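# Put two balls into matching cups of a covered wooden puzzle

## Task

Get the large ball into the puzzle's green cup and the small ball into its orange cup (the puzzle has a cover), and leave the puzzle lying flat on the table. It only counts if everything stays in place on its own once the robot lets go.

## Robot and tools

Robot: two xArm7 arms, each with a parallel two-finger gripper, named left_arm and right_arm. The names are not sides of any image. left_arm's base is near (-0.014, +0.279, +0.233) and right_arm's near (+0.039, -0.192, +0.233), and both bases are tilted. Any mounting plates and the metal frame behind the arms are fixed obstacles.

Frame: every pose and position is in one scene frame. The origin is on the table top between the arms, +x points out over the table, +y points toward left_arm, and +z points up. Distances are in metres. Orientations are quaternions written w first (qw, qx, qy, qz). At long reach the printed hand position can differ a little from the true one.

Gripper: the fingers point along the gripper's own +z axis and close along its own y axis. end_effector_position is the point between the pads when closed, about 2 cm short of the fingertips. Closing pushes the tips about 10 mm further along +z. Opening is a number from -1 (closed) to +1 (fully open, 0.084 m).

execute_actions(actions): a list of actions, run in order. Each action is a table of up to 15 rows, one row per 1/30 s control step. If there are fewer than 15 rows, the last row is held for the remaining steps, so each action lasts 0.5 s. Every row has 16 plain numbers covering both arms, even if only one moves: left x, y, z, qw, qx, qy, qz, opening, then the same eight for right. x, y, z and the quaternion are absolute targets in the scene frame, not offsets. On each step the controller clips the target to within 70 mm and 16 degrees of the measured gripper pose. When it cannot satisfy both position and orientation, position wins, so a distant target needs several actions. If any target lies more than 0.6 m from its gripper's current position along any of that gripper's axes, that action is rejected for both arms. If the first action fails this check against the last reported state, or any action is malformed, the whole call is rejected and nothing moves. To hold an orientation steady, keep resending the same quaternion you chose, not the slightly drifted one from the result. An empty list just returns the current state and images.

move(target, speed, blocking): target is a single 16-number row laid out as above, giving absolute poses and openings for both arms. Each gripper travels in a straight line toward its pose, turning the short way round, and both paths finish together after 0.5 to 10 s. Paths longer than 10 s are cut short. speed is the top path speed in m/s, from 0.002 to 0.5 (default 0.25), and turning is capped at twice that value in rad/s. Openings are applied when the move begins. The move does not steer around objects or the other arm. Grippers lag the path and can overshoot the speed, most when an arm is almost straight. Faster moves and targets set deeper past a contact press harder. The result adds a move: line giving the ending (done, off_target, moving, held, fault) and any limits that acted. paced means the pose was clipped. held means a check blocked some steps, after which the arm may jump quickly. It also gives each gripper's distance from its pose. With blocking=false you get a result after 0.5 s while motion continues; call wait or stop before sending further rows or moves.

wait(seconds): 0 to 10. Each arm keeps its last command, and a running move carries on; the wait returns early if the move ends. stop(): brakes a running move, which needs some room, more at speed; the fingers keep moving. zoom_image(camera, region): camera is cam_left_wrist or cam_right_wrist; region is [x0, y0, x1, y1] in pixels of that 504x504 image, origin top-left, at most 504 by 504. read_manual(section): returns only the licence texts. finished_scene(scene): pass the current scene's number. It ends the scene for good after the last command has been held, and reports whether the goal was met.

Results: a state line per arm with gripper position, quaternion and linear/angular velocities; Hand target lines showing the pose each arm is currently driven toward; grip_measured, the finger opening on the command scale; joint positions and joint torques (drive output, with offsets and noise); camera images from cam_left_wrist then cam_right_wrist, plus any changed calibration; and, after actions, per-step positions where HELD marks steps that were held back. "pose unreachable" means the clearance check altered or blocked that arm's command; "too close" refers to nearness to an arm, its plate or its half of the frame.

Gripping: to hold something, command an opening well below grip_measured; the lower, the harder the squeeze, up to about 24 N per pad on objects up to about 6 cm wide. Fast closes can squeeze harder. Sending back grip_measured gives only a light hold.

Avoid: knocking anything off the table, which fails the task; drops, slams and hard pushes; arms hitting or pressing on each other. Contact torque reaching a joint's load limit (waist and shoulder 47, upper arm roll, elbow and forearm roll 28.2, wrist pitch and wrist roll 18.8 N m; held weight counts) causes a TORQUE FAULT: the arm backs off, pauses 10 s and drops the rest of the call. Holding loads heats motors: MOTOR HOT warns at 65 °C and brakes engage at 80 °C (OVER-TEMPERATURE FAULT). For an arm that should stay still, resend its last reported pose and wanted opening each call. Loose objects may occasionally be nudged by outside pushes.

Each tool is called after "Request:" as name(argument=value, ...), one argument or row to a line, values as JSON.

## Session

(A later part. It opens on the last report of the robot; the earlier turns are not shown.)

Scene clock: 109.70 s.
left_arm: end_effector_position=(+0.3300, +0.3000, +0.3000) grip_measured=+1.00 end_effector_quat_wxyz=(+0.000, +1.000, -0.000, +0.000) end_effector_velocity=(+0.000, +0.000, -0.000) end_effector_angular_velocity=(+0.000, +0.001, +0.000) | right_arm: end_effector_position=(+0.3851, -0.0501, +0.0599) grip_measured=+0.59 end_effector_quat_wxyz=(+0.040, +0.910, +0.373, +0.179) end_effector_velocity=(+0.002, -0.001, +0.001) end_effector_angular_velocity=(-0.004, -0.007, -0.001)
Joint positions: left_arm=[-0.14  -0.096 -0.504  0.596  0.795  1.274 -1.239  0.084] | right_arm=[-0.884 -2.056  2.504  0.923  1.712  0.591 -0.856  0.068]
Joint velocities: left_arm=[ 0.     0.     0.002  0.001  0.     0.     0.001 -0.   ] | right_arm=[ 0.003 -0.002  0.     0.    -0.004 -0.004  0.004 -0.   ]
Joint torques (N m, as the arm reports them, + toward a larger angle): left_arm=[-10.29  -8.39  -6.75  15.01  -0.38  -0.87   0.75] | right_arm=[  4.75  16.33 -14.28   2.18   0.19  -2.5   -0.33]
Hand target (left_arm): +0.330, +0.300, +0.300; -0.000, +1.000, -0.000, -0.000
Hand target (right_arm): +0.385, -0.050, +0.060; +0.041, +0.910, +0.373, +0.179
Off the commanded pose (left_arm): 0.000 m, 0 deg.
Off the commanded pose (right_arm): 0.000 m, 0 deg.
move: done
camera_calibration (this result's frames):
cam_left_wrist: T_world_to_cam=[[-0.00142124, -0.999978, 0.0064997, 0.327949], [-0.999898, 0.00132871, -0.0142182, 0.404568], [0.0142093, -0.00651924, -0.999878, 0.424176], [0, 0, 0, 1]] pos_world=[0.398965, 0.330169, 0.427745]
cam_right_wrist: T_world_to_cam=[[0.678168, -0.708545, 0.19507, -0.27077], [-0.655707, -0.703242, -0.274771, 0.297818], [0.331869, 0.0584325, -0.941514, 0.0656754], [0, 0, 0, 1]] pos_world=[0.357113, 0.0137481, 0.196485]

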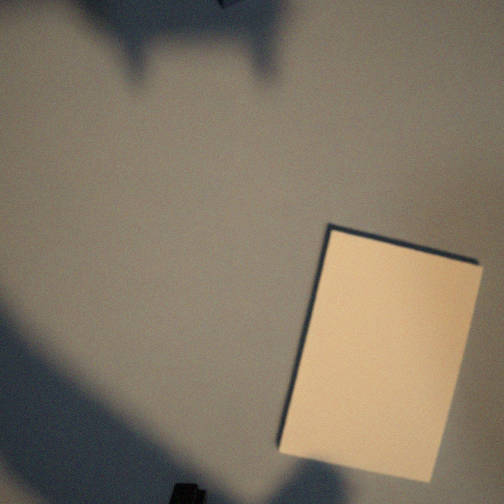

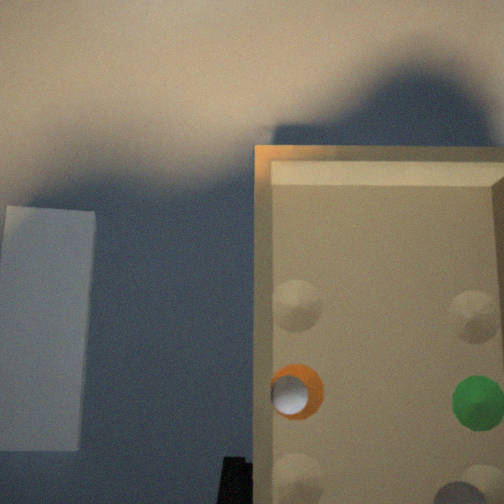

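Request:
move(
  target=[0.33,0.3,0.3,0,1,0,0,1, 0.375,-0.045,0.045,-0.0389,0.9243,0.3669,0.0979,0.0],
  speed=0.07,
)

Request:
move(
  target=[0.33,0.3,0.3,0,1,0,0,1, 0.375,-0.045,0.045,-0.0535,0.9266,0.3654,0.0758,0.0],
  speed=0.04,
)

Request:
wait(
  seconds=1,
)

Scene clock: 122.87 s.
left_arm: end_effector_position=(+0.3300, +0.3000, +0.3000) grip_measured=+1.00 end_effector_quat_wxyz=(+0.000, +1.000, +0.000, -0.000) end_effector_velocity=(+0.000, -0.000, +0.000) end_effector_angular_velocity=(-0.001, -0.000, +0.000) | right_arm: end_effector_position=(+0.3747, -0.0448, +0.0452) grip_measured=+0.59 end_effector_quat_wxyz=(-0.039, +0.924, +0.367, +0.098) end_effector_velocity=(-0.001, +0.001, -0.000) end_effector_angular_velocity=(+0.002, +0.005, +0.002)
Joint positions: left_arm=[-0.14  -0.096 -0.504  0.596  0.795  1.274 -1.239  0.084] | right_arm=[-1.043 -2.029  2.393  0.95   1.732  0.773 -0.957  0.068]
Joint velocities: left_arm=[ 0.     0.001 -0.     0.002  0.     0.     0.    -0.   ] | right_arm=[-0.003  0.    -0.002  0.002 -0.     0.005 -0.002  0.   ]
Joint torques (N m, as the arm reports them, + toward a larger angle): left_arm=[-10.3   -8.69  -6.68  15.01  -0.38  -0.89   0.72] | right_arm=[  6.94  17.61 -13.69   3.35   0.37  -2.11  -0.32]
Hand target (left_arm): +0.330, +0.300, +0.300; +0.000, +1.000, -0.000, -0.000
Hand target (right_arm): +0.375, -0.045, +0.045; -0.039, +0.924, +0.367, +0.098
Off the commanded pose (left_arm): 0.000 m, 0 deg.
Off the commanded pose (right_arm): 0.000 m, 0 deg.
move: done
camera_calibration (this result's frames):
cam_left_wrist: T_world_to_cam=[[-0.00142099, -0.999978, 0.0064997, 0.327949], [-0.999898, 0.00132846, -0.0142181, 0.404568], [0.0142092, -0.00651924, -0.999878, 0.424176], [0, 0, 0, 1]] pos_world=[0.398965, 0.33017, 0.427745]
cam_right_wrist: T_world_to_cam=[[0.698133, -0.715835, -0.0138431, -0.255545], [-0.704426, -0.683292, -0.192085, 0.306037], [0.128042, 0.143852, -0.981281, 0.136903], [0, 0, 0, 1]] pos_world=[0.376455, 0.00649082, 0.189588]

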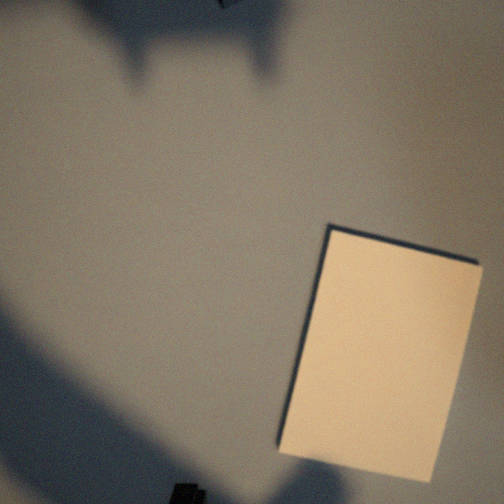

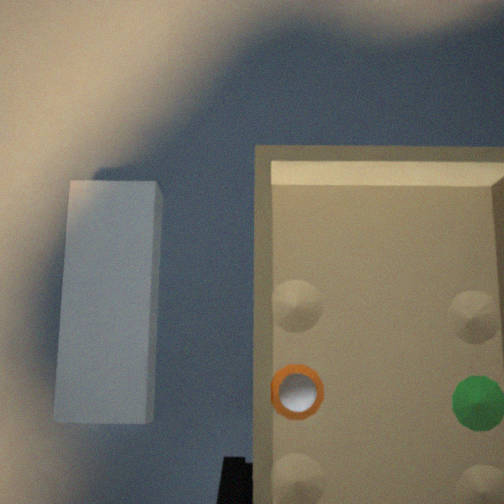

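Scene clock: 123.77 s.
left_arm: end_effector_position=(+0.3300, +0.3000, +0.3000) grip_measured=+1.00 end_effector_quat_wxyz=(-0.000, +1.000, -0.000, -0.000) end_effector_velocity=(+0.000, +0.000, -0.000) end_effector_angular_velocity=(+0.000, +0.000, -0.001) | right_arm: end_effector_position=(+0.3749, -0.0450, +0.0450) grip_measured=+0.59 end_effector_quat_wxyz=(-0.053, +0.926, +0.365, +0.076) end_effector_velocity=(-0.002, +0.001, -0.001) end_effector_angular_velocity=(+0.001, +0.009, -0.000)
Joint positions: left_arm=[-0.14  -0.096 -0.504  0.596  0.795  1.274 -1.239  0.084] | right_arm=[-1.084 -2.025  2.355  0.963  1.705  0.826 -0.961  0.068]
Joint velocities: left_arm=[ 0.    -0.     0.    -0.     0.    -0.     0.002  0.   ] | right_arm=[-0.004  0.001 -0.001  0.002 -0.003  0.006  0.003  0.   ]
Joint torques (N m, as the arm reports them, + toward a larger angle): left_arm=[-10.35  -8.64  -6.67  14.94  -0.43  -0.82   0.64] | right_arm=[  7.03  17.88 -13.67   3.6    0.26  -1.88  -0.26]
Hand target (left_arm): +0.330, +0.300, +0.300; +0.000, +1.000, -0.000, -0.000
Hand target (right_arm): +0.375, -0.045, +0.045; -0.054, +0.926, +0.365, +0.076
Off the commanded pose (left_arm): 0.000 m, 0 deg.
Off the commanded pose (right_arm): 0.000 m, 0 deg.
move: done
camera_calibration (this result's frames):
cam_left_wrist: T_world_to_cam=[[-0.00142118, -0.999978, 0.00649952, 0.327949], [-0.999898, 0.00132865, -0.0142181, 0.404568], [0.0142092, -0.00651907, -0.999878, 0.424176], [0, 0, 0, 1]] pos_world=[0.398966, 0.33017, 0.427745]
cam_right_wrist: T_world_to_cam=[[0.695991, -0.715752, -0.057411, -0.253056], [-0.71391, -0.681187, -0.162224, 0.308401], [0.0770046, 0.153893, -0.985082, 0.15654], [0, 0, 0, 1]] pos_world=[0.384241, 0.00486361, 0.189707]

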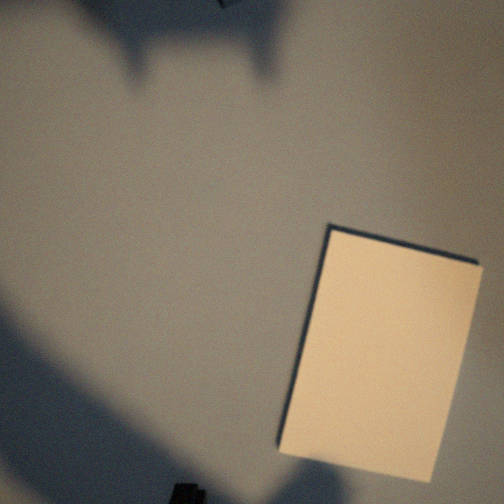

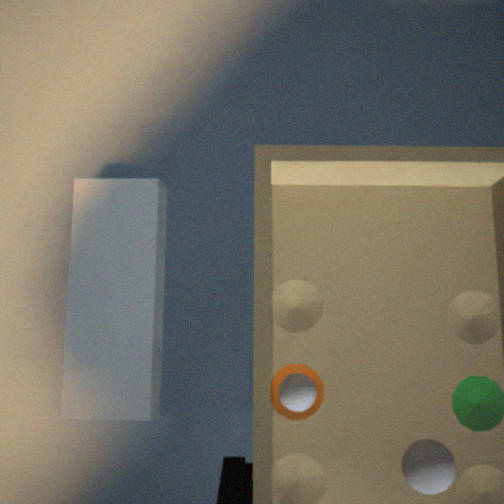

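Scene clock: 124.77 s.
left_arm: end_effector_position=(+0.3300, +0.3000, +0.3000) grip_measured=+1.00 end_effector_quat_wxyz=(+0.000, +1.000, -0.000, -0.000) end_effector_velocity=(-0.000, -0.000, +0.000) end_effector_angular_velocity=(-0.000, -0.000, +0.000) | right_arm: end_effector_position=(+0.3749, -0.0450, +0.0450) grip_measured=+0.59 end_effector_quat_wxyz=(-0.054, +0.926, +0.365, +0.076) end_effector_velocity=(-0.000, +0.001, +0.001) end_effector_angular_velocity=(+0.002, +0.000, +0.001)
Joint positions: left_arm=[-0.14  -0.096 -0.504  0.596  0.795  1.274 -1.239  0.084] | right_arm=[-1.085 -2.025  2.355  0.963  1.705  0.826 -0.961  0.068]
Joint velocities: left_arm=[-0.     0.    -0.     0.    -0.    -0.    -0.001  0.   ] | right_arm=[-0.     0.002 -0.     0.    -0.    -0.    -0.001  0.   ]
Joint torques (N m, as the arm reports them, + toward a larger angle): left_arm=[-10.52  -8.7   -6.72  14.93  -0.4   -0.92   0.66] | right_arm=[  7.3   17.78 -13.48   3.59   0.38  -1.91  -0.27]
Hand target (left_arm): +0.330, +0.300, +0.300; +0.000, +1.000, -0.000, -0.000
Hand target (right_arm): +0.375, -0.045, +0.045; -0.054, +0.926, +0.365, +0.076
Off the commanded pose (left_arm): 0.000 m, 0 deg.
Off the commanded pose (right_arm): 0.000 m, 0 deg.
wait: 1.00 s; at rest by 0.17 s
camera_calibration (this result's frames):
cam_left_wrist: T_world_to_cam=[[-0.00142131, -0.999978, 0.0064997, 0.327949], [-0.999898, 0.00132878, -0.0142181, 0.404568], [0.0142092, -0.00651924, -0.999878, 0.424176], [0, 0, 0, 1]] pos_world=[0.398965, 0.330169, 0.427745]
cam_right_wrist: T_world_to_cam=[[0.695992, -0.715725, -0.0577314, -0.253029], [-0.713951, -0.681201, -0.161987, 0.308409], [0.0766114, 0.153959, -0.985103, 0.156689], [0, 0, 0, 1]] pos_world=[0.384291, 0.00486594, 0.189705]

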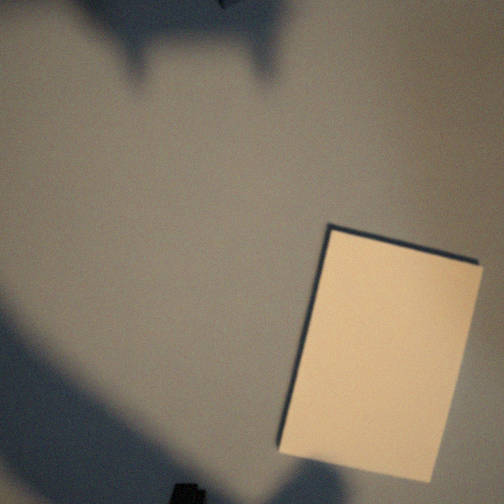

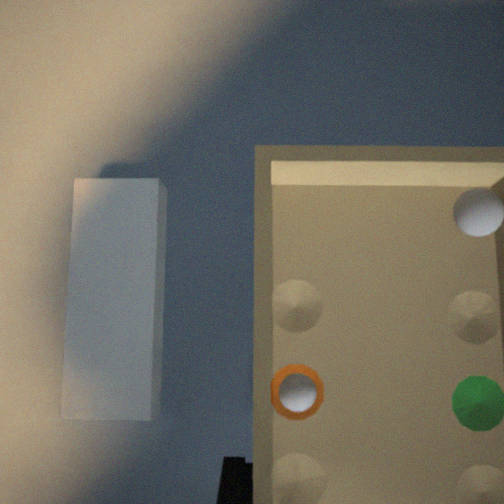

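Request:
move(
  target=[0.33,0.3,0.3,0,1,0,0,1, 0.375,-0.045,0.045,-0.0386,0.9244,0.3669,0.0971,0.0],
  speed=0.05,
)

Request:
execute_actions(
  actions=[
    [[0.33,0.3,0.3,0,1,0,0,1, 0.375,-0.045,0.045,-0.0381,0.9238,0.367,0.1029,0],[0.33,0.3,0.3,0,1,0,0,1, 0.375,-0.045,0.045,-0.0376,0.9232,0.367,0.1087,0],[0.33,0.3,0.3,0,1,0,0,1, 0.375,-0.045,0.045,-0.0371,0.9226,0.3671,0.1145,0],[0.33,0.3,0.3,0,1,0,0,1, 0.375,-0.045,0.045,-0.0371,0.9226,0.3671,0.1145,0],[0.33,0.3,0.3,0,1,0,0,1, 0.375,-0.045,0.045,-0.0371,0.9226,0.3671,0.1145,0],[0.33,0.3,0.3,0,1,0,0,1, 0.375,-0.045,0.045,-0.0371,0.9226,0.3671,0.1145,0],[0.33,0.3,0.3,0,1,0,0,1, 0.375,-0.045,0.045,-0.0371,0.9226,0.3671,0.1145,0],[0.33,0.3,0.3,0,1,0,0,1, 0.375,-0.045,0.045,-0.0371,0.9226,0.3671,0.1145,0],[0.33,0.3,0.3,0,1,0,0,1, 0.375,-0.045,0.045,-0.0371,0.9226,0.3671,0.1145,0],[0.33,0.3,0.3,0,1,0,0,1, 0.375,-0.045,0.045,-0.0371,0.9226,0.3671,0.1145,0],[0.33,0.3,0.3,0,1,0,0,1, 0.375,-0.045,0.045,-0.0371,0.9226,0.3671,0.1145,0],[0.33,0.3,0.3,0,1,0,0,1, 0.375,-0.045,0.045,-0.0371,0.9226,0.3671,0.1145,0],[0.33,0.3,0.3,0,1,0,0,1, 0.375,-0.045,0.045,-0.0376,0.9232,0.367,0.1087,0],[0.33,0.3,0.3,0,1,0,0,1, 0.375,-0.045,0.045,-0.0381,0.9238,0.367,0.1029,0],[0.33,0.3,0.3,0,1,0,0,1, 0.375,-0.045,0.045,-0.0386,0.9244,0.3669,0.0971,0]],
  ],
)

Request:
wait(
  seconds=2,
)

Scene clock: 150.23 s.
left_arm: end_effector_position=(+0.3300, +0.3000, +0.3000) grip_measured=+1.00 end_effector_quat_wxyz=(+0.000, +1.000, -0.000, -0.000) end_effector_velocity=(-0.000, -0.000, -0.000) end_effector_angular_velocity=(+0.000, -0.000, -0.002) | right_arm: end_effector_position=(+0.3750, -0.0450, +0.0450) grip_measured=+0.59 end_effector_quat_wxyz=(-0.039, +0.924, +0.367, +0.097) end_effector_velocity=(+0.000, -0.001, +0.000) end_effector_angular_velocity=(-0.002, -0.008, -0.001)
Joint positions: left_arm=[-0.14  -0.096 -0.504  0.596  0.795  1.274 -1.239  0.084] | right_arm=[-1.045 -2.031  2.391  0.952  1.728  0.775 -0.954  0.068]
Joint velocities: left_arm=[-0.     0.    -0.001 -0.001  0.    -0.     0.001 -0.   ] | right_arm=[ 0.005 -0.001  0.004 -0.002  0.004 -0.008  0.    -0.   ]
Joint torques (N m, as the arm reports them, + toward a larger angle): left_arm=[-10.21  -8.77  -6.82  14.98  -0.35  -0.93   0.67] | right_arm=[  6.31  17.8  -13.7    3.46   0.2   -1.92  -0.31]
Hand target (left_arm): +0.330, +0.300, +0.300; -0.000, +1.000, +0.000, +0.000
Hand target (right_arm): +0.375, -0.045, +0.045; -0.038, +0.924, +0.367, +0.097
Off the commanded pose (left_arm): 0.000 m, 0 deg.
Off the commanded pose (right_arm): 0.000 m, 0 deg.
move: done
camera_calibration (this result's frames):
cam_left_wrist: T_world_to_cam=[[-0.00142112, -0.999978, 0.00649963, 0.327949], [-0.999898, 0.00132859, -0.0142182, 0.404568], [0.0142092, -0.00651918, -0.999878, 0.424176], [0, 0, 0, 1]] pos_world=[0.398965, 0.33017, 0.427745]
cam_right_wrist: T_world_to_cam=[[0.697685, -0.716273, -0.0137059, -0.255778], [-0.705181, -0.683256, -0.189422, 0.3063], [0.126314, 0.141822, -0.9818, 0.137277], [0, 0, 0, 1]] pos_world=[0.377109, 0.0066054, 0.189293]

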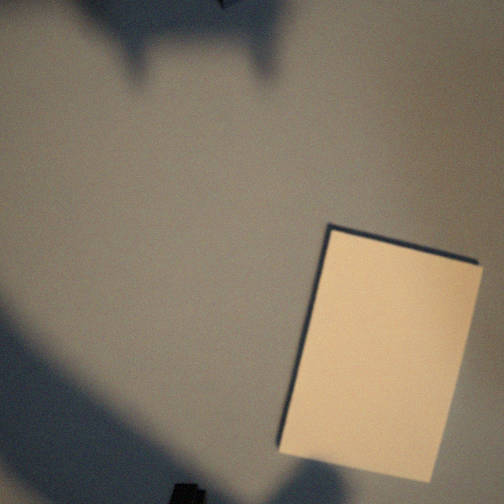

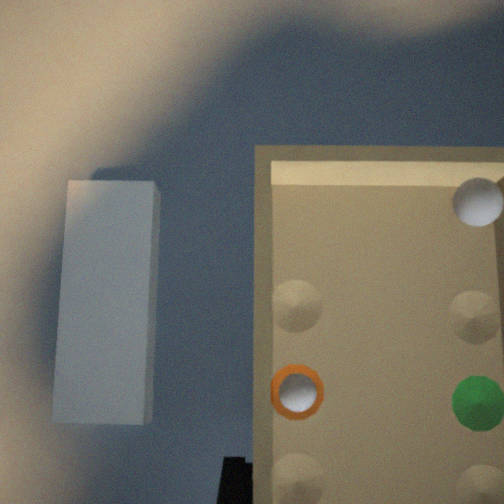

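Scene clock: 150.73 s.
left_arm: end_effector_position=(+0.3300, +0.3000, +0.3000) grip_measured=+1.00 end_effector_quat_wxyz=(+0.000, +1.000, +0.000, +0.000) end_effector_velocity=(-0.000, +0.000, -0.000) end_effector_angular_velocity=(+0.001, +0.001, +0.000) | right_arm: end_effector_position=(+0.3747, -0.0450, +0.0448) grip_measured=+0.59 end_effector_quat_wxyz=(-0.038, +0.923, +0.367, +0.110) end_effector_velocity=(-0.003, -0.001, -0.003) end_effector_angular_velocity=(-0.057, +0.188, +0.005)
Joint positions: left_arm=[-0.14  -0.096 -0.504  0.596  0.795  1.274 -1.239  0.084] | right_arm=[-1.028 -2.03   2.41   0.942  1.762  0.749 -0.971  0.068]
Joint velocities: left_arm=[ 0.001  0.     0.001 -0.    -0.     0.    -0.     0.   ] | right_arm=[-0.113 -0.003 -0.122  0.063 -0.239  0.188  0.112  0.   ]
Joint torques (N m, as the arm reports them, + toward a larger angle): left_arm=[-10.29  -8.67  -6.74  15.05  -0.45  -0.84   0.72] | right_arm=[  6.34  17.75 -14.41   3.76  -0.37  -2.16  -0.43]
Hand target (left_arm): +0.330, +0.300, +0.300; +0.000, +1.000, -0.000, +0.000
Hand target (right_arm): +0.375, -0.045, +0.045; -0.039, +0.924, +0.367, +0.098
Off the commanded pose (left_arm): 0.000 m, 0 deg.
Off the commanded pose (right_arm): 0.000 m, 1 deg.
Step readings (end_effector_position):
0: left_arm (+0.3300, +0.3000, +0.3000) | right_arm (+0.3750, -0.0450, +0.0450)
1: left_arm (+0.3300, +0.3000, +0.3000) | right_arm (+0.3751, -0.0450, +0.0450)
2: left_arm (+0.3300, +0.3000, +0.3000) | right_arm (+0.3753, -0.0451, +0.0451)
4: left_arm (+0.3300, +0.3000, +0.3000) | right_arm (+0.3754, -0.0451, +0.0453)
8: left_arm (+0.3300, +0.3000, +0.3000) | right_arm (+0.3746, -0.0451, +0.0447)
15: end_effector_position above
camera_calibration (this result's frames):
cam_left_wrist: T_world_to_cam=[[-0.00142105, -0.999978, 0.00649972, 0.327949], [-0.999898, 0.00132851, -0.0142184, 0.404568], [0.0142095, -0.00651926, -0.999878, 0.424176], [0, 0, 0, 1]] pos_world=[0.398966, 0.33017, 0.427745]
cam_right_wrist: T_world_to_cam=[[0.698132, -0.715967, -0.00142729, -0.256235], [-0.699825, -0.681969, -0.212517, 0.305142], [0.151182, 0.149364, -0.977156, 0.127939], [0, 0, 0, 1]] pos_world=[0.37309, 0.00553225, 0.189498]

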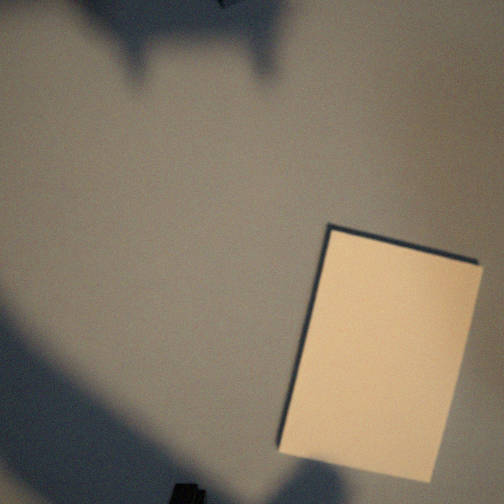

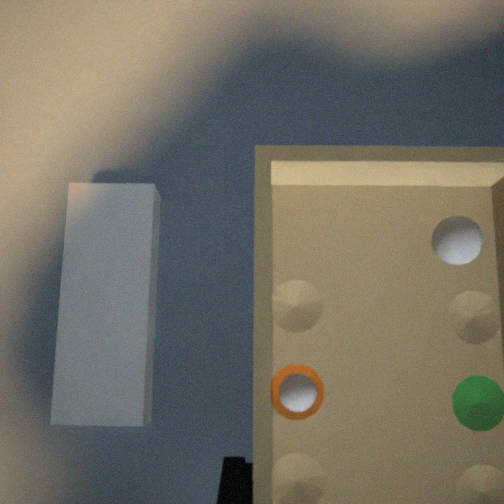

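Scene clock: 152.73 s.
left_arm: end_effector_position=(+0.3300, +0.3000, +0.3000) grip_measured=+1.00 end_effector_quat_wxyz=(+0.000, +1.000, +0.000, -0.000) end_effector_velocity=(+0.000, -0.000, +0.001) end_effector_angular_velocity=(-0.001, -0.002, -0.001) | right_arm: end_effector_position=(+0.3750, -0.0453, +0.0451) grip_measured=+0.59 end_effector_quat_wxyz=(-0.039, +0.924, +0.367, +0.098) end_effector_velocity=(-0.000, -0.000, -0.000) end_effector_angular_velocity=(-0.001, +0.000, -0.000)
Joint positions: left_arm=[-0.14  -0.096 -0.504  0.596  0.795  1.274 -1.239  0.084] | right_arm=[-1.043 -2.03   2.392  0.95   1.731  0.773 -0.956  0.068]
Joint velocities: left_arm=[ 0.    -0.    -0.002  0.001  0.    -0.     0.     0.   ] | right_arm=[ 0.    -0.     0.001  0.    -0.     0.     0.001 -0.   ]
Joint torques (N m, as the arm reports them, + toward a larger angle): left_arm=[-10.37  -8.69  -6.75  15.12  -0.45  -0.89   0.63] | right_arm=[  6.65  17.27 -13.7    3.5    0.29  -2.13  -0.33]
Hand target (left_arm): +0.330, +0.300, +0.300; +0.000, +1.000, -0.000, +0.000
Hand target (right_arm): +0.375, -0.045, +0.045; -0.039, +0.924, +0.367, +0.098
Off the commanded pose (left_arm): 0.000 m, 0 deg.
Off the commanded pose (right_arm): 0.000 m, 0 deg.
wait: 2.00 s; at rest by 0.27 s
camera_calibration (this result's frames):
cam_left_wrist: T_world_to_cam=[[-0.00142109, -0.999978, 0.00649961, 0.327949], [-0.999898, 0.00132856, -0.014218, 0.404568], [0.0142091, -0.00651915, -0.999878, 0.424176], [0, 0, 0, 1]] pos_world=[0.398966, 0.33017, 0.427745]
cam_right_wrist: T_world_to_cam=[[0.697617, -0.716355, -0.0128619, -0.255976], [-0.704915, -0.683044, -0.191169, 0.306065], [0.12816, 0.14243, -0.981473, 0.136746], [0, 0, 0, 1]] pos_world=[0.376798, 0.00620969, 0.18943]

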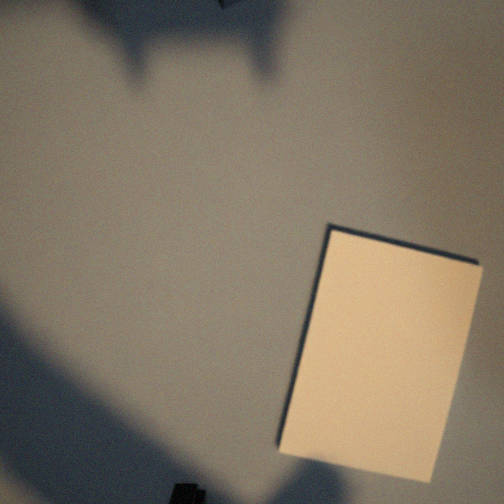

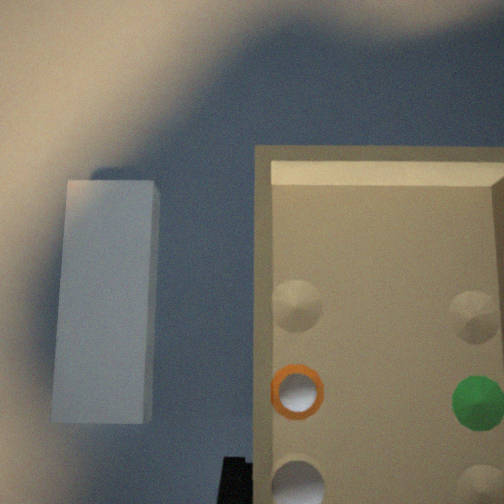

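Request:
move(
  target=[0.33,0.3,0.3,0,1,0,0,1, 0.375,-0.045,0.05,-0.1117,0.9265,0.3575,0.0358,0.0],
  speed=0.07,
)

Request:
wait(
  seconds=1.5,
)

Scene clock: 169.33 s.
left_arm: end_effector_position=(+0.3300, +0.3000, +0.3000) grip_measured=+1.00 end_effector_quat_wxyz=(-0.000, +1.000, -0.000, +0.000) end_effector_velocity=(+0.000, -0.000, +0.000) end_effector_angular_velocity=(-0.001, -0.001, -0.001) | right_arm: end_effector_position=(+0.3747, -0.0448, +0.0501) grip_measured=+0.59 end_effector_quat_wxyz=(-0.112, +0.926, +0.358, +0.036) end_effector_velocity=(-0.002, +0.001, -0.001) end_effector_angular_velocity=(+0.002, +0.008, +0.002)
Joint positions: left_arm=[-0.14  -0.096 -0.504  0.596  0.795  1.274 -1.239  0.084] | right_arm=[-1.191 -1.989  2.266  0.969  1.702  0.946 -1.028  0.068]
Joint velocities: left_arm=[-0.    -0.001 -0.001  0.    -0.    -0.     0.001  0.   ] | right_arm=[-0.004  0.001 -0.     0.002 -0.002  0.006 -0.001 -0.   ]
Joint torques (N m, as the arm reports them, + toward a larger angle): left_arm=[-10.22  -8.56  -6.7   14.96  -0.4   -0.81   0.7 ] | right_arm=[  8.39  18.19 -13.26   4.65   0.42  -1.59  -0.41]
Hand target (left_arm): +0.330, +0.300, +0.300; -0.000, +1.000, -0.000, -0.000
Hand target (right_arm): +0.375, -0.045, +0.050; -0.112, +0.926, +0.358, +0.036
Off the commanded pose (left_arm): 0.000 m, 0 deg.
Off the commanded pose (right_arm): 0.000 m, 0 deg.
move: done
camera_calibration (this result's frames):
cam_left_wrist: T_world_to_cam=[[-0.00142114, -0.999978, 0.00649956, 0.327949], [-0.999898, 0.00132861, -0.0142184, 0.404568], [0.0142095, -0.0065191, -0.999878, 0.424176], [0, 0, 0, 1]] pos_world=[0.398966, 0.33017, 0.427745]
cam_right_wrist: T_world_to_cam=[[0.680313, -0.706278, -0.19582, -0.239261], [-0.731925, -0.668615, -0.1313, 0.314966], [-0.0381939, 0.232651, -0.97181, 0.20754], [0, 0, 0, 1]] pos_world=[0.401231, -0.00667816, 0.196192]

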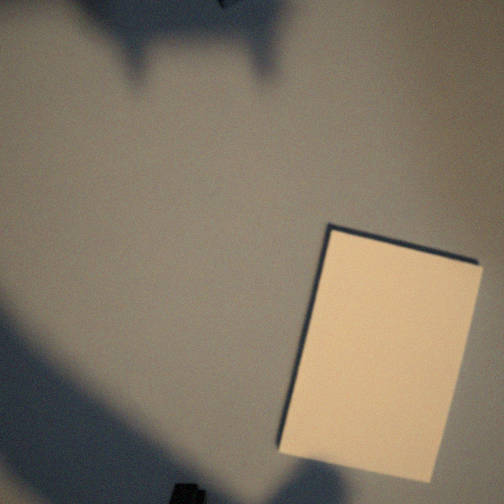

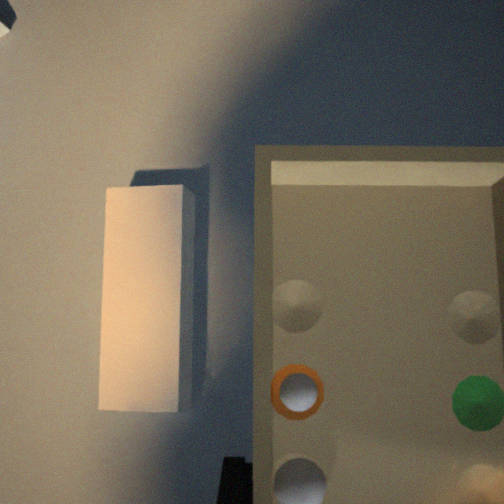

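Scene clock: 170.83 s.
left_arm: end_effector_position=(+0.3300, +0.3000, +0.3000) grip_measured=+1.00 end_effector_quat_wxyz=(+0.000, +1.000, -0.000, +0.000) end_effector_velocity=(+0.000, -0.000, +0.000) end_effector_angular_velocity=(-0.001, -0.001, -0.000) | right_arm: end_effector_position=(+0.3748, -0.0448, +0.0501) grip_measured=+0.59 end_effector_quat_wxyz=(-0.112, +0.926, +0.358, +0.036) end_effector_velocity=(+0.000, -0.001, -0.001) end_effector_angular_velocity=(-0.002, -0.000, +0.000)
Joint positions: left_arm=[-0.14  -0.096 -0.504  0.596  0.795  1.274 -1.239  0.084] | right_arm=[-1.192 -1.989  2.266  0.969  1.702  0.946 -1.029  0.068]
Joint velocities: left_arm=[-0.    -0.    -0.001  0.    -0.    -0.    -0.     0.   ] | right_arm=[-0.    -0.001  0.    -0.     0.    -0.    -0.001 -0.   ]
Joint torques (N m, as the arm reports them, + toward a larger angle): left_arm=[-10.32  -8.67  -6.67  15.01  -0.28  -0.79   0.66] | right_arm=[  8.33  17.9  -13.11   4.61   0.52  -1.63  -0.37]
Hand target (left_arm): +0.330, +0.300, +0.300; -0.000, +1.000, -0.000, -0.000
Hand target (right_arm): +0.375, -0.045, +0.050; -0.112, +0.926, +0.358, +0.036
Off the commanded pose (left_arm): 0.000 m, 0 deg.
Off the commanded pose (right_arm): 0.000 m, 0 deg.
wait: 1.50 s; at rest by 0.17 s
camera_calibration (this result's frames):
cam_left_wrist: T_world_to_cam=[[-0.00142113, -0.999978, 0.00649961, 0.327949], [-0.999898, 0.0013286, -0.0142182, 0.404568], [0.0142093, -0.00651915, -0.999878, 0.424176], [0, 0, 0, 1]] pos_world=[0.398966, 0.33017, 0.427745]
cam_right_wrist: T_world_to_cam=[[0.680208, -0.706291, -0.196138, -0.23925], [-0.73201, -0.668537, -0.131223, 0.315025], [-0.0384442, 0.232834, -0.971756, 0.207688], [0, 0, 0, 1]] pos_world=[0.401326, -0.00673101, 0.196235]

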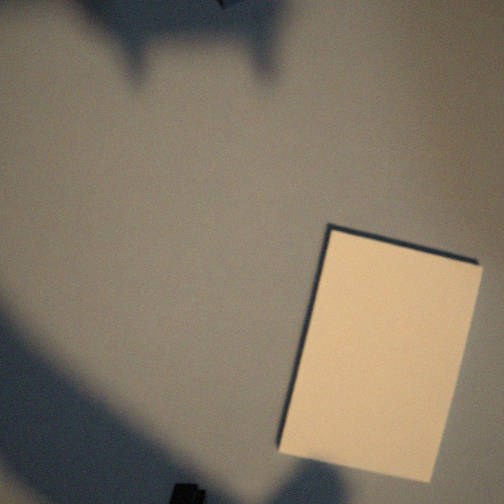

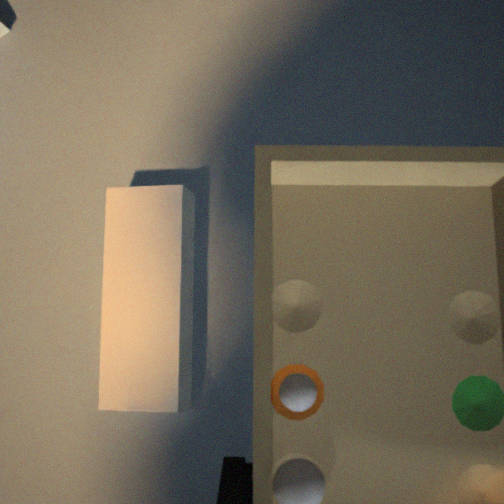

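To 11.8°.

Request:
move(
  target=[0.33,0.3,0.3,0,1,0,0,1, 0.375,-0.045,0.05,-0.1170,0.9263,0.3567,0.0313,0.0],
  speed=0.012,
)

Request:
wait(
  seconds=1.5,
)

Scene clock: 177.10 s.
left_arm: end_effector_position=(+0.3300, +0.3000, +0.3000) grip_measured=+1.00 end_effector_quat_wxyz=(+0.000, +1.000, -0.000, +0.000) end_effector_velocity=(-0.000, +0.000, -0.000) end_effector_angular_velocity=(+0.000, +0.000, -0.001) | right_arm: end_effector_position=(+0.3750, -0.0450, +0.0500) grip_measured=+0.59 end_effector_quat_wxyz=(-0.117, +0.926, +0.357, +0.031) end_effector_velocity=(-0.000, -0.000, -0.001) end_effector_angular_velocity=(-0.001, +0.002, -0.001)
Joint positions: left_arm=[-0.14  -0.096 -0.504  0.596  0.795  1.274 -1.239  0.084] | right_arm=[-1.204 -1.987  2.257  0.972  1.699  0.958 -1.033  0.068]
Joint velocities: left_arm=[ 0.001 -0.    -0.    -0.    -0.     0.     0.001 -0.   ] | right_arm=[-0.001 -0.001 -0.     0.001 -0.     0.002  0.001  0.   ]
Joint torques (N m, as the arm reports them, + toward a larger angle): left_arm=[-10.47  -8.6   -6.67  14.97  -0.4   -0.85   0.67] | right_arm=[  8.58  17.87 -13.02   4.72   0.51  -1.42  -0.27]
Hand target (left_arm): +0.330, +0.300, +0.300; +0.000, +1.000, +0.000, -0.000
Hand target (right_arm): +0.375, -0.045, +0.050; -0.117, +0.926, +0.357, +0.031
Off the commanded pose (left_arm): 0.000 m, 0 deg.
Off the commanded pose (right_arm): 0.000 m, 0 deg.
move: done
camera_calibration (this result's frames):
cam_left_wrist: T_world_to_cam=[[-0.00142115, -0.999978, 0.00649969, 0.327949], [-0.999898, 0.00132862, -0.0142184, 0.404568], [0.0142095, -0.00651923, -0.999878, 0.424176], [0, 0, 0, 1]] pos_world=[0.398966, 0.33017, 0.427745]
cam_right_wrist: T_world_to_cam=[[0.677608, -0.705255, -0.208478, -0.237883], [-0.733715, -0.667614, -0.126309, 0.315478], [-0.0501027, 0.238551, -0.969837, 0.212148], [0, 0, 0, 1]] pos_world=[0.403292, -0.00775809, 0.196003]

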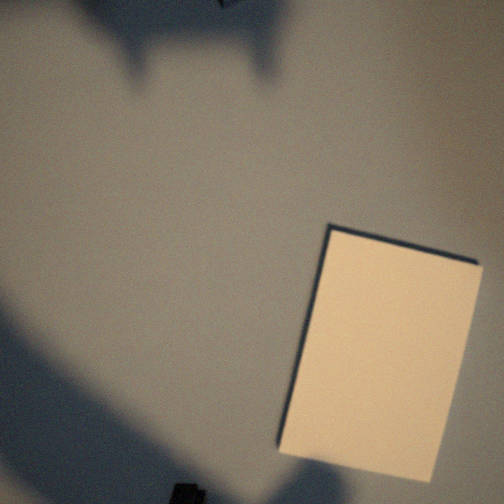

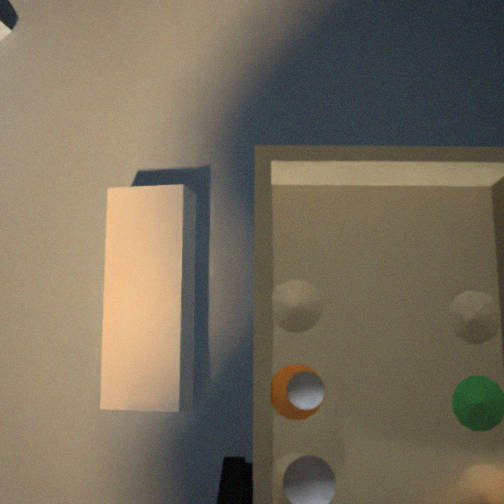

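Scene clock: 178.60 s.
left_arm: end_effector_position=(+0.3300, +0.3000, +0.3000) grip_measured=+1.00 end_effector_quat_wxyz=(-0.000, +1.000, -0.000, +0.000) end_effector_velocity=(-0.000, +0.000, -0.000) end_effector_angular_velocity=(+0.000, +0.001, -0.000) | right_arm: end_effector_position=(+0.3750, -0.0450, +0.0500) grip_measured=+0.59 end_effector_quat_wxyz=(-0.117, +0.926, +0.357, +0.031) end_effector_velocity=(-0.000, -0.000, -0.000) end_effector_angular_velocity=(-0.000, +0.000, +0.000)
Joint positions: left_arm=[-0.14  -0.096 -0.504  0.596  0.795  1.274 -1.239  0.084] | right_arm=[-1.204 -1.987  2.257  0.972  1.699  0.958 -1.033  0.068]
Joint velocities: left_arm=[-0.  0.  0.  0. -0.  0.  0. -0.] | right_arm=[ 0. -0.  0. -0.  0.  0. -0. -0.]
Joint torques (N m, as the arm reports them, + toward a larger angle): left_arm=[-10.37  -8.8   -6.86  15.08  -0.46  -0.85   0.68] | right_arm=[  8.38  18.11 -13.06   4.74   0.48  -1.44  -0.25]
Hand target (left_arm): +0.330, +0.300, +0.300; +0.000, +1.000, +0.000, -0.000
Hand target (right_arm): +0.375, -0.045, +0.050; -0.117, +0.926, +0.357, +0.031
Off the commanded pose (left_arm): 0.000 m, 0 deg.
Off the commanded pose (right_arm): 0.000 m, 0 deg.
wait: 1.50 s; at rest by 0.17 s
camera_calibration (this result's frames):
cam_left_wrist: T_world_to_cam=[[-0.00142127, -0.999978, 0.00649956, 0.327949], [-0.999898, 0.00132874, -0.0142182, 0.404568], [0.0142093, -0.00651911, -0.999878, 0.424176], [0, 0, 0, 1]] pos_world=[0.398965, 0.33017, 0.427745]
cam_right_wrist: T_world_to_cam=[[0.677598, -0.705232, -0.208589, -0.237867], [-0.733716, -0.66762, -0.126267, 0.315479], [-0.0502105, 0.238603, -0.969818, 0.212188], [0, 0, 0, 1]] pos_world=[0.403305, -0.00775993, 0.196002]

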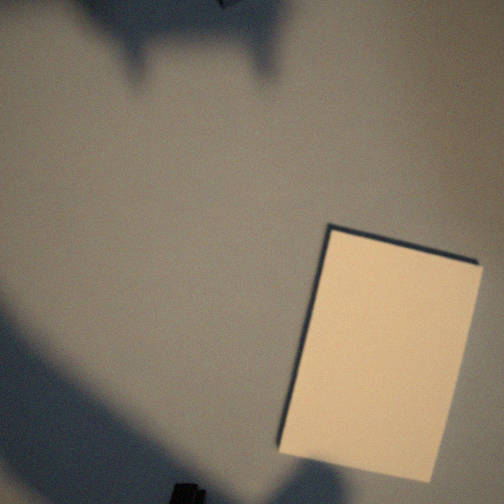

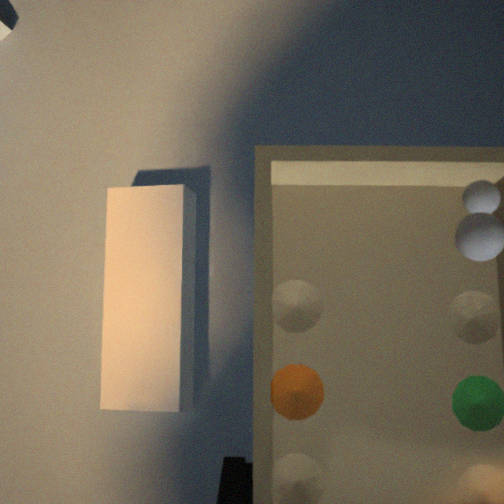

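Request:
move(
  target=[0.33,0.3,0.3,0,1,0,0,1, 0.375,-0.045,0.045,-0.0493,0.9240,0.3658,0.1004,0.0],
  speed=0.08,
)

Request:
wait(
  seconds=2,
)

Scene clock: 191.50 s.
left_arm: end_effector_position=(+0.3300, +0.3000, +0.3000) grip_measured=+1.00 end_effector_quat_wxyz=(-0.000, +1.000, -0.000, -0.000) end_effector_velocity=(+0.000, -0.000, +0.000) end_effector_angular_velocity=(-0.000, -0.000, +0.000) | right_arm: end_effector_position=(+0.3753, -0.0452, +0.0449) grip_measured=+0.59 end_effector_quat_wxyz=(-0.049, +0.924, +0.366, +0.100) end_effector_velocity=(+0.002, -0.001, +0.001) end_effector_angular_velocity=(-0.002, -0.008, -0.004)
Joint positions: left_arm=[-0.14  -0.096 -0.504  0.596  0.795  1.274 -1.239  0.084] | right_arm=[-1.053 -2.025  2.389  0.944  1.761  0.776 -0.986  0.068]
Joint velocities: left_arm=[ 0.     0.001 -0.     0.001  0.     0.    -0.001  0.   ] | right_arm=[ 0.004 -0.001  0.001 -0.001  0.002 -0.007  0.003  0.   ]
Joint torques (N m, as the arm reports them, + toward a larger angle): left_arm=[-10.23  -8.66  -6.72  14.96  -0.47  -0.84   0.7 ] | right_arm=[  6.77  17.55 -13.46   3.39   0.32  -2.1   -0.35]
Hand target (left_arm): +0.330, +0.300, +0.300; -0.000, +1.000, -0.000, -0.000
Hand target (right_arm): +0.375, -0.045, +0.045; -0.049, +0.924, +0.366, +0.100
Off the commanded pose (left_arm): 0.000 m, 0 deg.
Off the commanded pose (right_arm): 0.000 m, 0 deg.
move: done
camera_calibration (this result's frames):
cam_left_wrist: T_world_to_cam=[[-0.00142124, -0.999978, 0.00649953, 0.327949], [-0.999898, 0.00132871, -0.0142181, 0.404568], [0.0142092, -0.00651908, -0.999878, 0.424176], [0, 0, 0, 1]] pos_world=[0.398965, 0.33017, 0.427745]
cam_right_wrist: T_world_to_cam=[[0.69751, -0.715927, -0.0304697, -0.255209], [-0.70561, -0.678805, -0.203318, 0.307325], [0.124878, 0.163316, -0.978638, 0.138591], [0, 0, 0, 1]] pos_world=[0.377556, 0.00326849, 0.190339]

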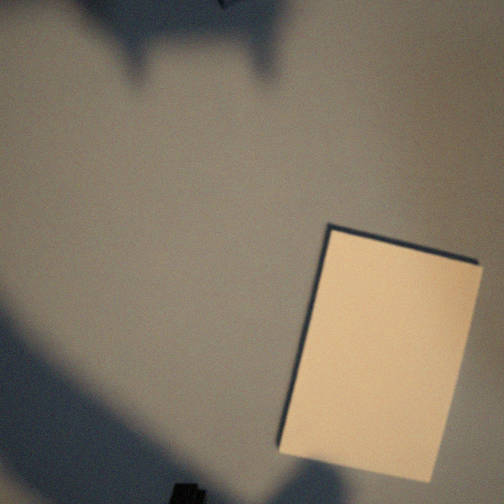

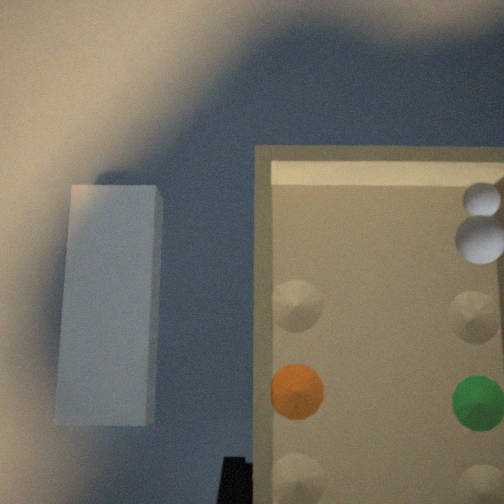

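Scene clock: 193.50 s.
left_arm: end_effector_position=(+0.3300, +0.3000, +0.3000) grip_measured=+1.00 end_effector_quat_wxyz=(-0.000, +1.000, -0.000, -0.000) end_effector_velocity=(-0.000, -0.000, -0.000) end_effector_angular_velocity=(+0.000, +0.000, -0.003) | right_arm: end_effector_position=(+0.3752, -0.0451, +0.0449) grip_measured=+0.59 end_effector_quat_wxyz=(-0.049, +0.924, +0.366, +0.100) end_effector_velocity=(-0.001, -0.000, -0.001) end_effector_angular_velocity=(-0.001, +0.002, +0.001)
Joint positions: left_arm=[-0.14  -0.096 -0.504  0.596  0.795  1.274 -1.239  0.084] | right_arm=[-1.053 -2.025  2.389  0.944  1.761  0.775 -0.986  0.068]
Joint velocities: left_arm=[-0.     0.001 -0.001 -0.001 -0.    -0.     0.001  0.   ] | right_arm=[ 0.     0.     0.002 -0.    -0.     0.     0.    -0.   ]
Joint torques (N m, as the arm reports them, + toward a larger angle): left_arm=[-10.38  -8.66  -6.71  14.96  -0.39  -0.86   0.69] | right_arm=[  6.59  17.53 -13.55   3.55   0.37  -1.95  -0.31]
Hand target (left_arm): +0.330, +0.300, +0.300; -0.000, +1.000, -0.000, -0.000
Hand target (right_arm): +0.375, -0.045, +0.045; -0.049, +0.924, +0.366, +0.100
Off the commanded pose (left_arm): 0.000 m, 0 deg.
Off the commanded pose (right_arm): 0.000 m, 0 deg.
wait: 2.00 s; at rest by 0.17 s
camera_calibration (this result's frames):
cam_left_wrist: T_world_to_cam=[[-0.00142136, -0.999978, 0.00649952, 0.327949], [-0.999898, 0.00132884, -0.014218, 0.404568], [0.014209, -0.00651907, -0.999878, 0.424176], [0, 0, 0, 1]] pos_world=[0.398965, 0.330169, 0.427745]
cam_right_wrist: T_world_to_cam=[[0.697574, -0.715879, -0.0301103, -0.255183], [-0.705492, -0.678897, -0.203421, 0.307251], [0.125183, 0.163144, -0.978628, 0.138418], [0, 0, 0, 1]] pos_world=[0.377445, 0.00332933, 0.190278]

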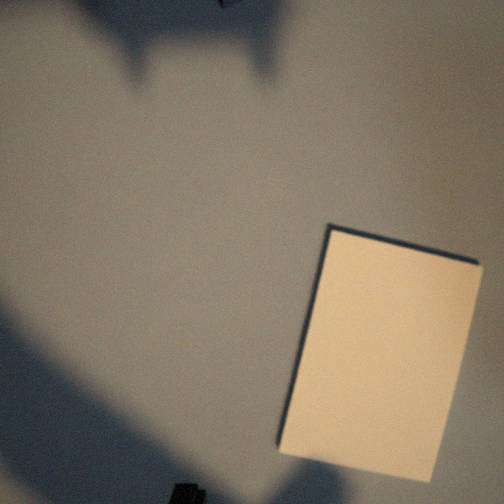

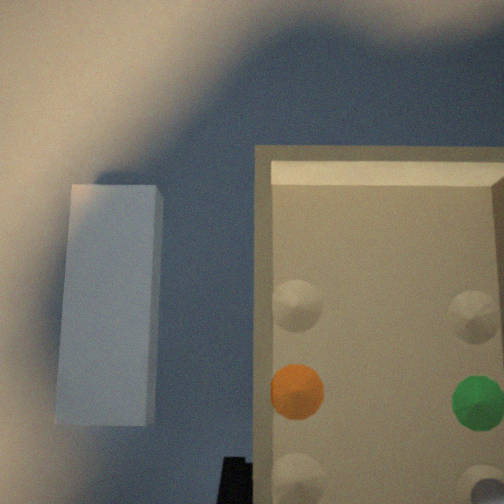

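Request:
move(
  target=[0.33,0.3,0.3,0,1,0,0,1, 0.375,-0.045,0.055,-0.0177,0.9295,0.368,0.021,0.0],
  speed=0.08,
)

Request:
wait(
  seconds=1,
)

Scene clock: 207.30 s.
left_arm: end_effector_position=(+0.3300, +0.3000, +0.3000) grip_measured=+1.00 end_effector_quat_wxyz=(-0.000, +1.000, +0.000, -0.000) end_effector_velocity=(+0.000, -0.000, +0.000) end_effector_angular_velocity=(-0.000, -0.000, +0.000) | right_arm: end_effector_position=(+0.3749, -0.0452, +0.0550) grip_measured=+0.59 end_effector_quat_wxyz=(-0.018, +0.930, +0.368, +0.021) end_effector_velocity=(-0.001, -0.000, -0.001) end_effector_angular_velocity=(-0.004, +0.005, -0.001)
Joint positions: left_arm=[-0.14  -0.096 -0.504  0.596  0.795  1.274 -1.239  0.084] | right_arm=[-1.101 -2.044  2.289  1.03   1.488  0.938 -0.808  0.068]
Joint velocities: left_arm=[ 0.001  0.    -0.001  0.    -0.    -0.    -0.001 -0.   ] | right_arm=[-0.001 -0.001 -0.001  0.002 -0.006  0.005  0.005 -0.   ]
Joint torques (N m, as the arm reports them, + toward a larger angle): left_arm=[-10.42  -8.73  -6.7   14.98  -0.41  -0.9    0.7 ] | right_arm=[  7.54  18.25 -14.11   4.28   0.37  -1.88  -0.35]
Hand target (left_arm): +0.330, +0.300, +0.300; +0.000, +1.000, -0.000, -0.000
Hand target (right_arm): +0.375, -0.045, +0.055; -0.018, +0.930, +0.368, +0.021
Off the commanded pose (left_arm): 0.000 m, 0 deg.
Off the commanded pose (right_arm): 0.000 m, 0 deg.
move: done
camera_calibration (this result's frames):
cam_left_wrist: T_world_to_cam=[[-0.0014209, -0.999978, 0.00649944, 0.327949], [-0.999898, 0.00132837, -0.014218, 0.404568], [0.0142091, -0.00651898, -0.999878, 0.424176], [0, 0, 0, 1]] pos_world=[0.398966, 0.33017, 0.427745]
cam_right_wrist: T_world_to_cam=[[0.694325, -0.718889, -0.0333393, -0.253481], [-0.719661, -0.693509, -0.0336587, 0.30434], [0.00107578, 0.0473631, -0.998877, 0.190797], [0, 0, 0, 1]] pos_world=[0.394815, 0.0198015, 0.192375]

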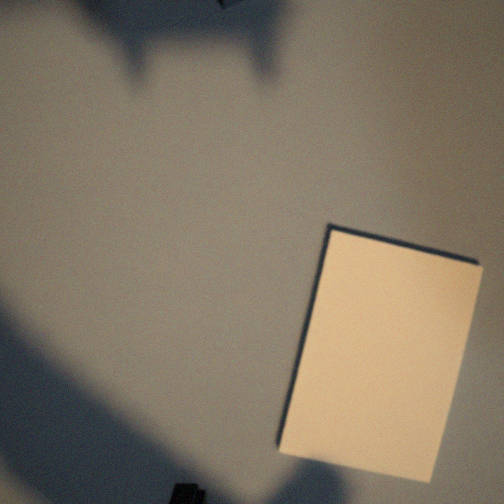

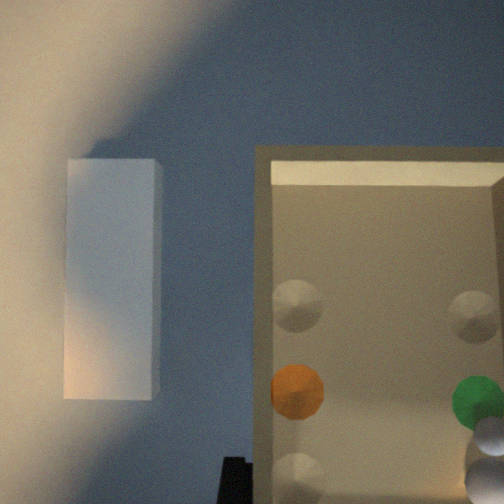

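Scene clock: 208.30 s.
left_arm: end_effector_position=(+0.3300, +0.3000, +0.3000) grip_measured=+1.00 end_effector_quat_wxyz=(+0.000, +1.000, +0.000, -0.000) end_effector_velocity=(-0.000, -0.000, +0.000) end_effector_angular_velocity=(+0.000, -0.000, -0.000) | right_arm: end_effector_position=(+0.3750, -0.0452, +0.0551) grip_measured=+0.59 end_effector_quat_wxyz=(-0.018, +0.930, +0.368, +0.021) end_effector_velocity=(-0.001, +0.000, -0.001) end_effector_angular_velocity=(-0.000, +0.002, +0.000)
Joint positions: left_arm=[-0.14  -0.096 -0.504  0.596  0.795  1.274 -1.239  0.084] | right_arm=[-1.101 -2.044  2.288  1.031  1.487  0.938 -0.807  0.068]
Joint velocities: left_arm=[-0.     0.    -0.001 -0.     0.     0.    -0.001  0.   ] | right_arm=[-0.     0.     0.002  0.    -0.     0.     0.    -0.   ]
Joint torques (N m, as the arm reports them, + toward a larger angle): left_arm=[-10.23  -8.56  -6.73  15.03  -0.35  -0.86   0.66] | right_arm=[  7.42  18.44 -14.22   4.44   0.37  -1.82  -0.34]
Hand target (left_arm): +0.330, +0.300, +0.300; +0.000, +1.000, -0.000, -0.000
Hand target (right_arm): +0.375, -0.045, +0.055; -0.018, +0.930, +0.368, +0.021
Off the commanded pose (left_arm): 0.000 m, 0 deg.
Off the commanded pose (right_arm): 0.000 m, 0 deg.
wait: 1.00 s; at rest by 0.17 s
camera_calibration (this result's frames):
cam_left_wrist: T_world_to_cam=[[-0.00142085, -0.999978, 0.00649972, 0.327949], [-0.999898, 0.00132832, -0.0142181, 0.404568], [0.0142092, -0.00651926, -0.999878, 0.424176], [0, 0, 0, 1]] pos_world=[0.398966, 0.33017, 0.427745]
cam_right_wrist: T_world_to_cam=[[0.694354, -0.718863, -0.0332973, -0.253496], [-0.719633, -0.693544, -0.033544, 0.304425], [0.00102036, 0.0472533, -0.998882, 0.19091], [0, 0, 0, 1]] pos_world=[0.394896, 0.019882, 0.192467]

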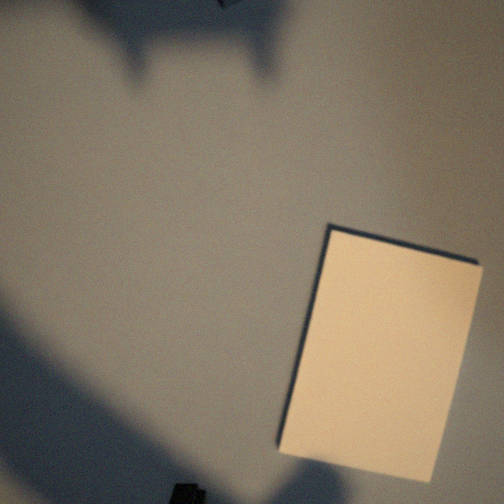

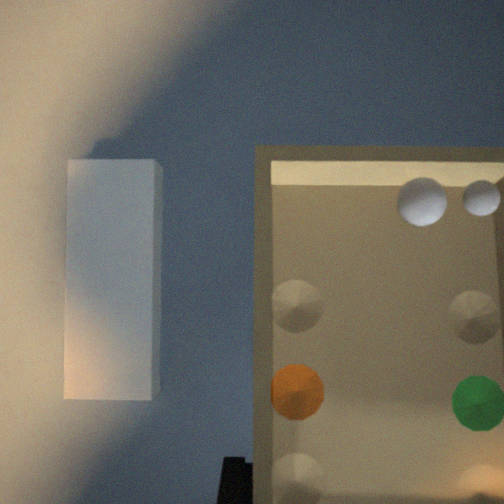

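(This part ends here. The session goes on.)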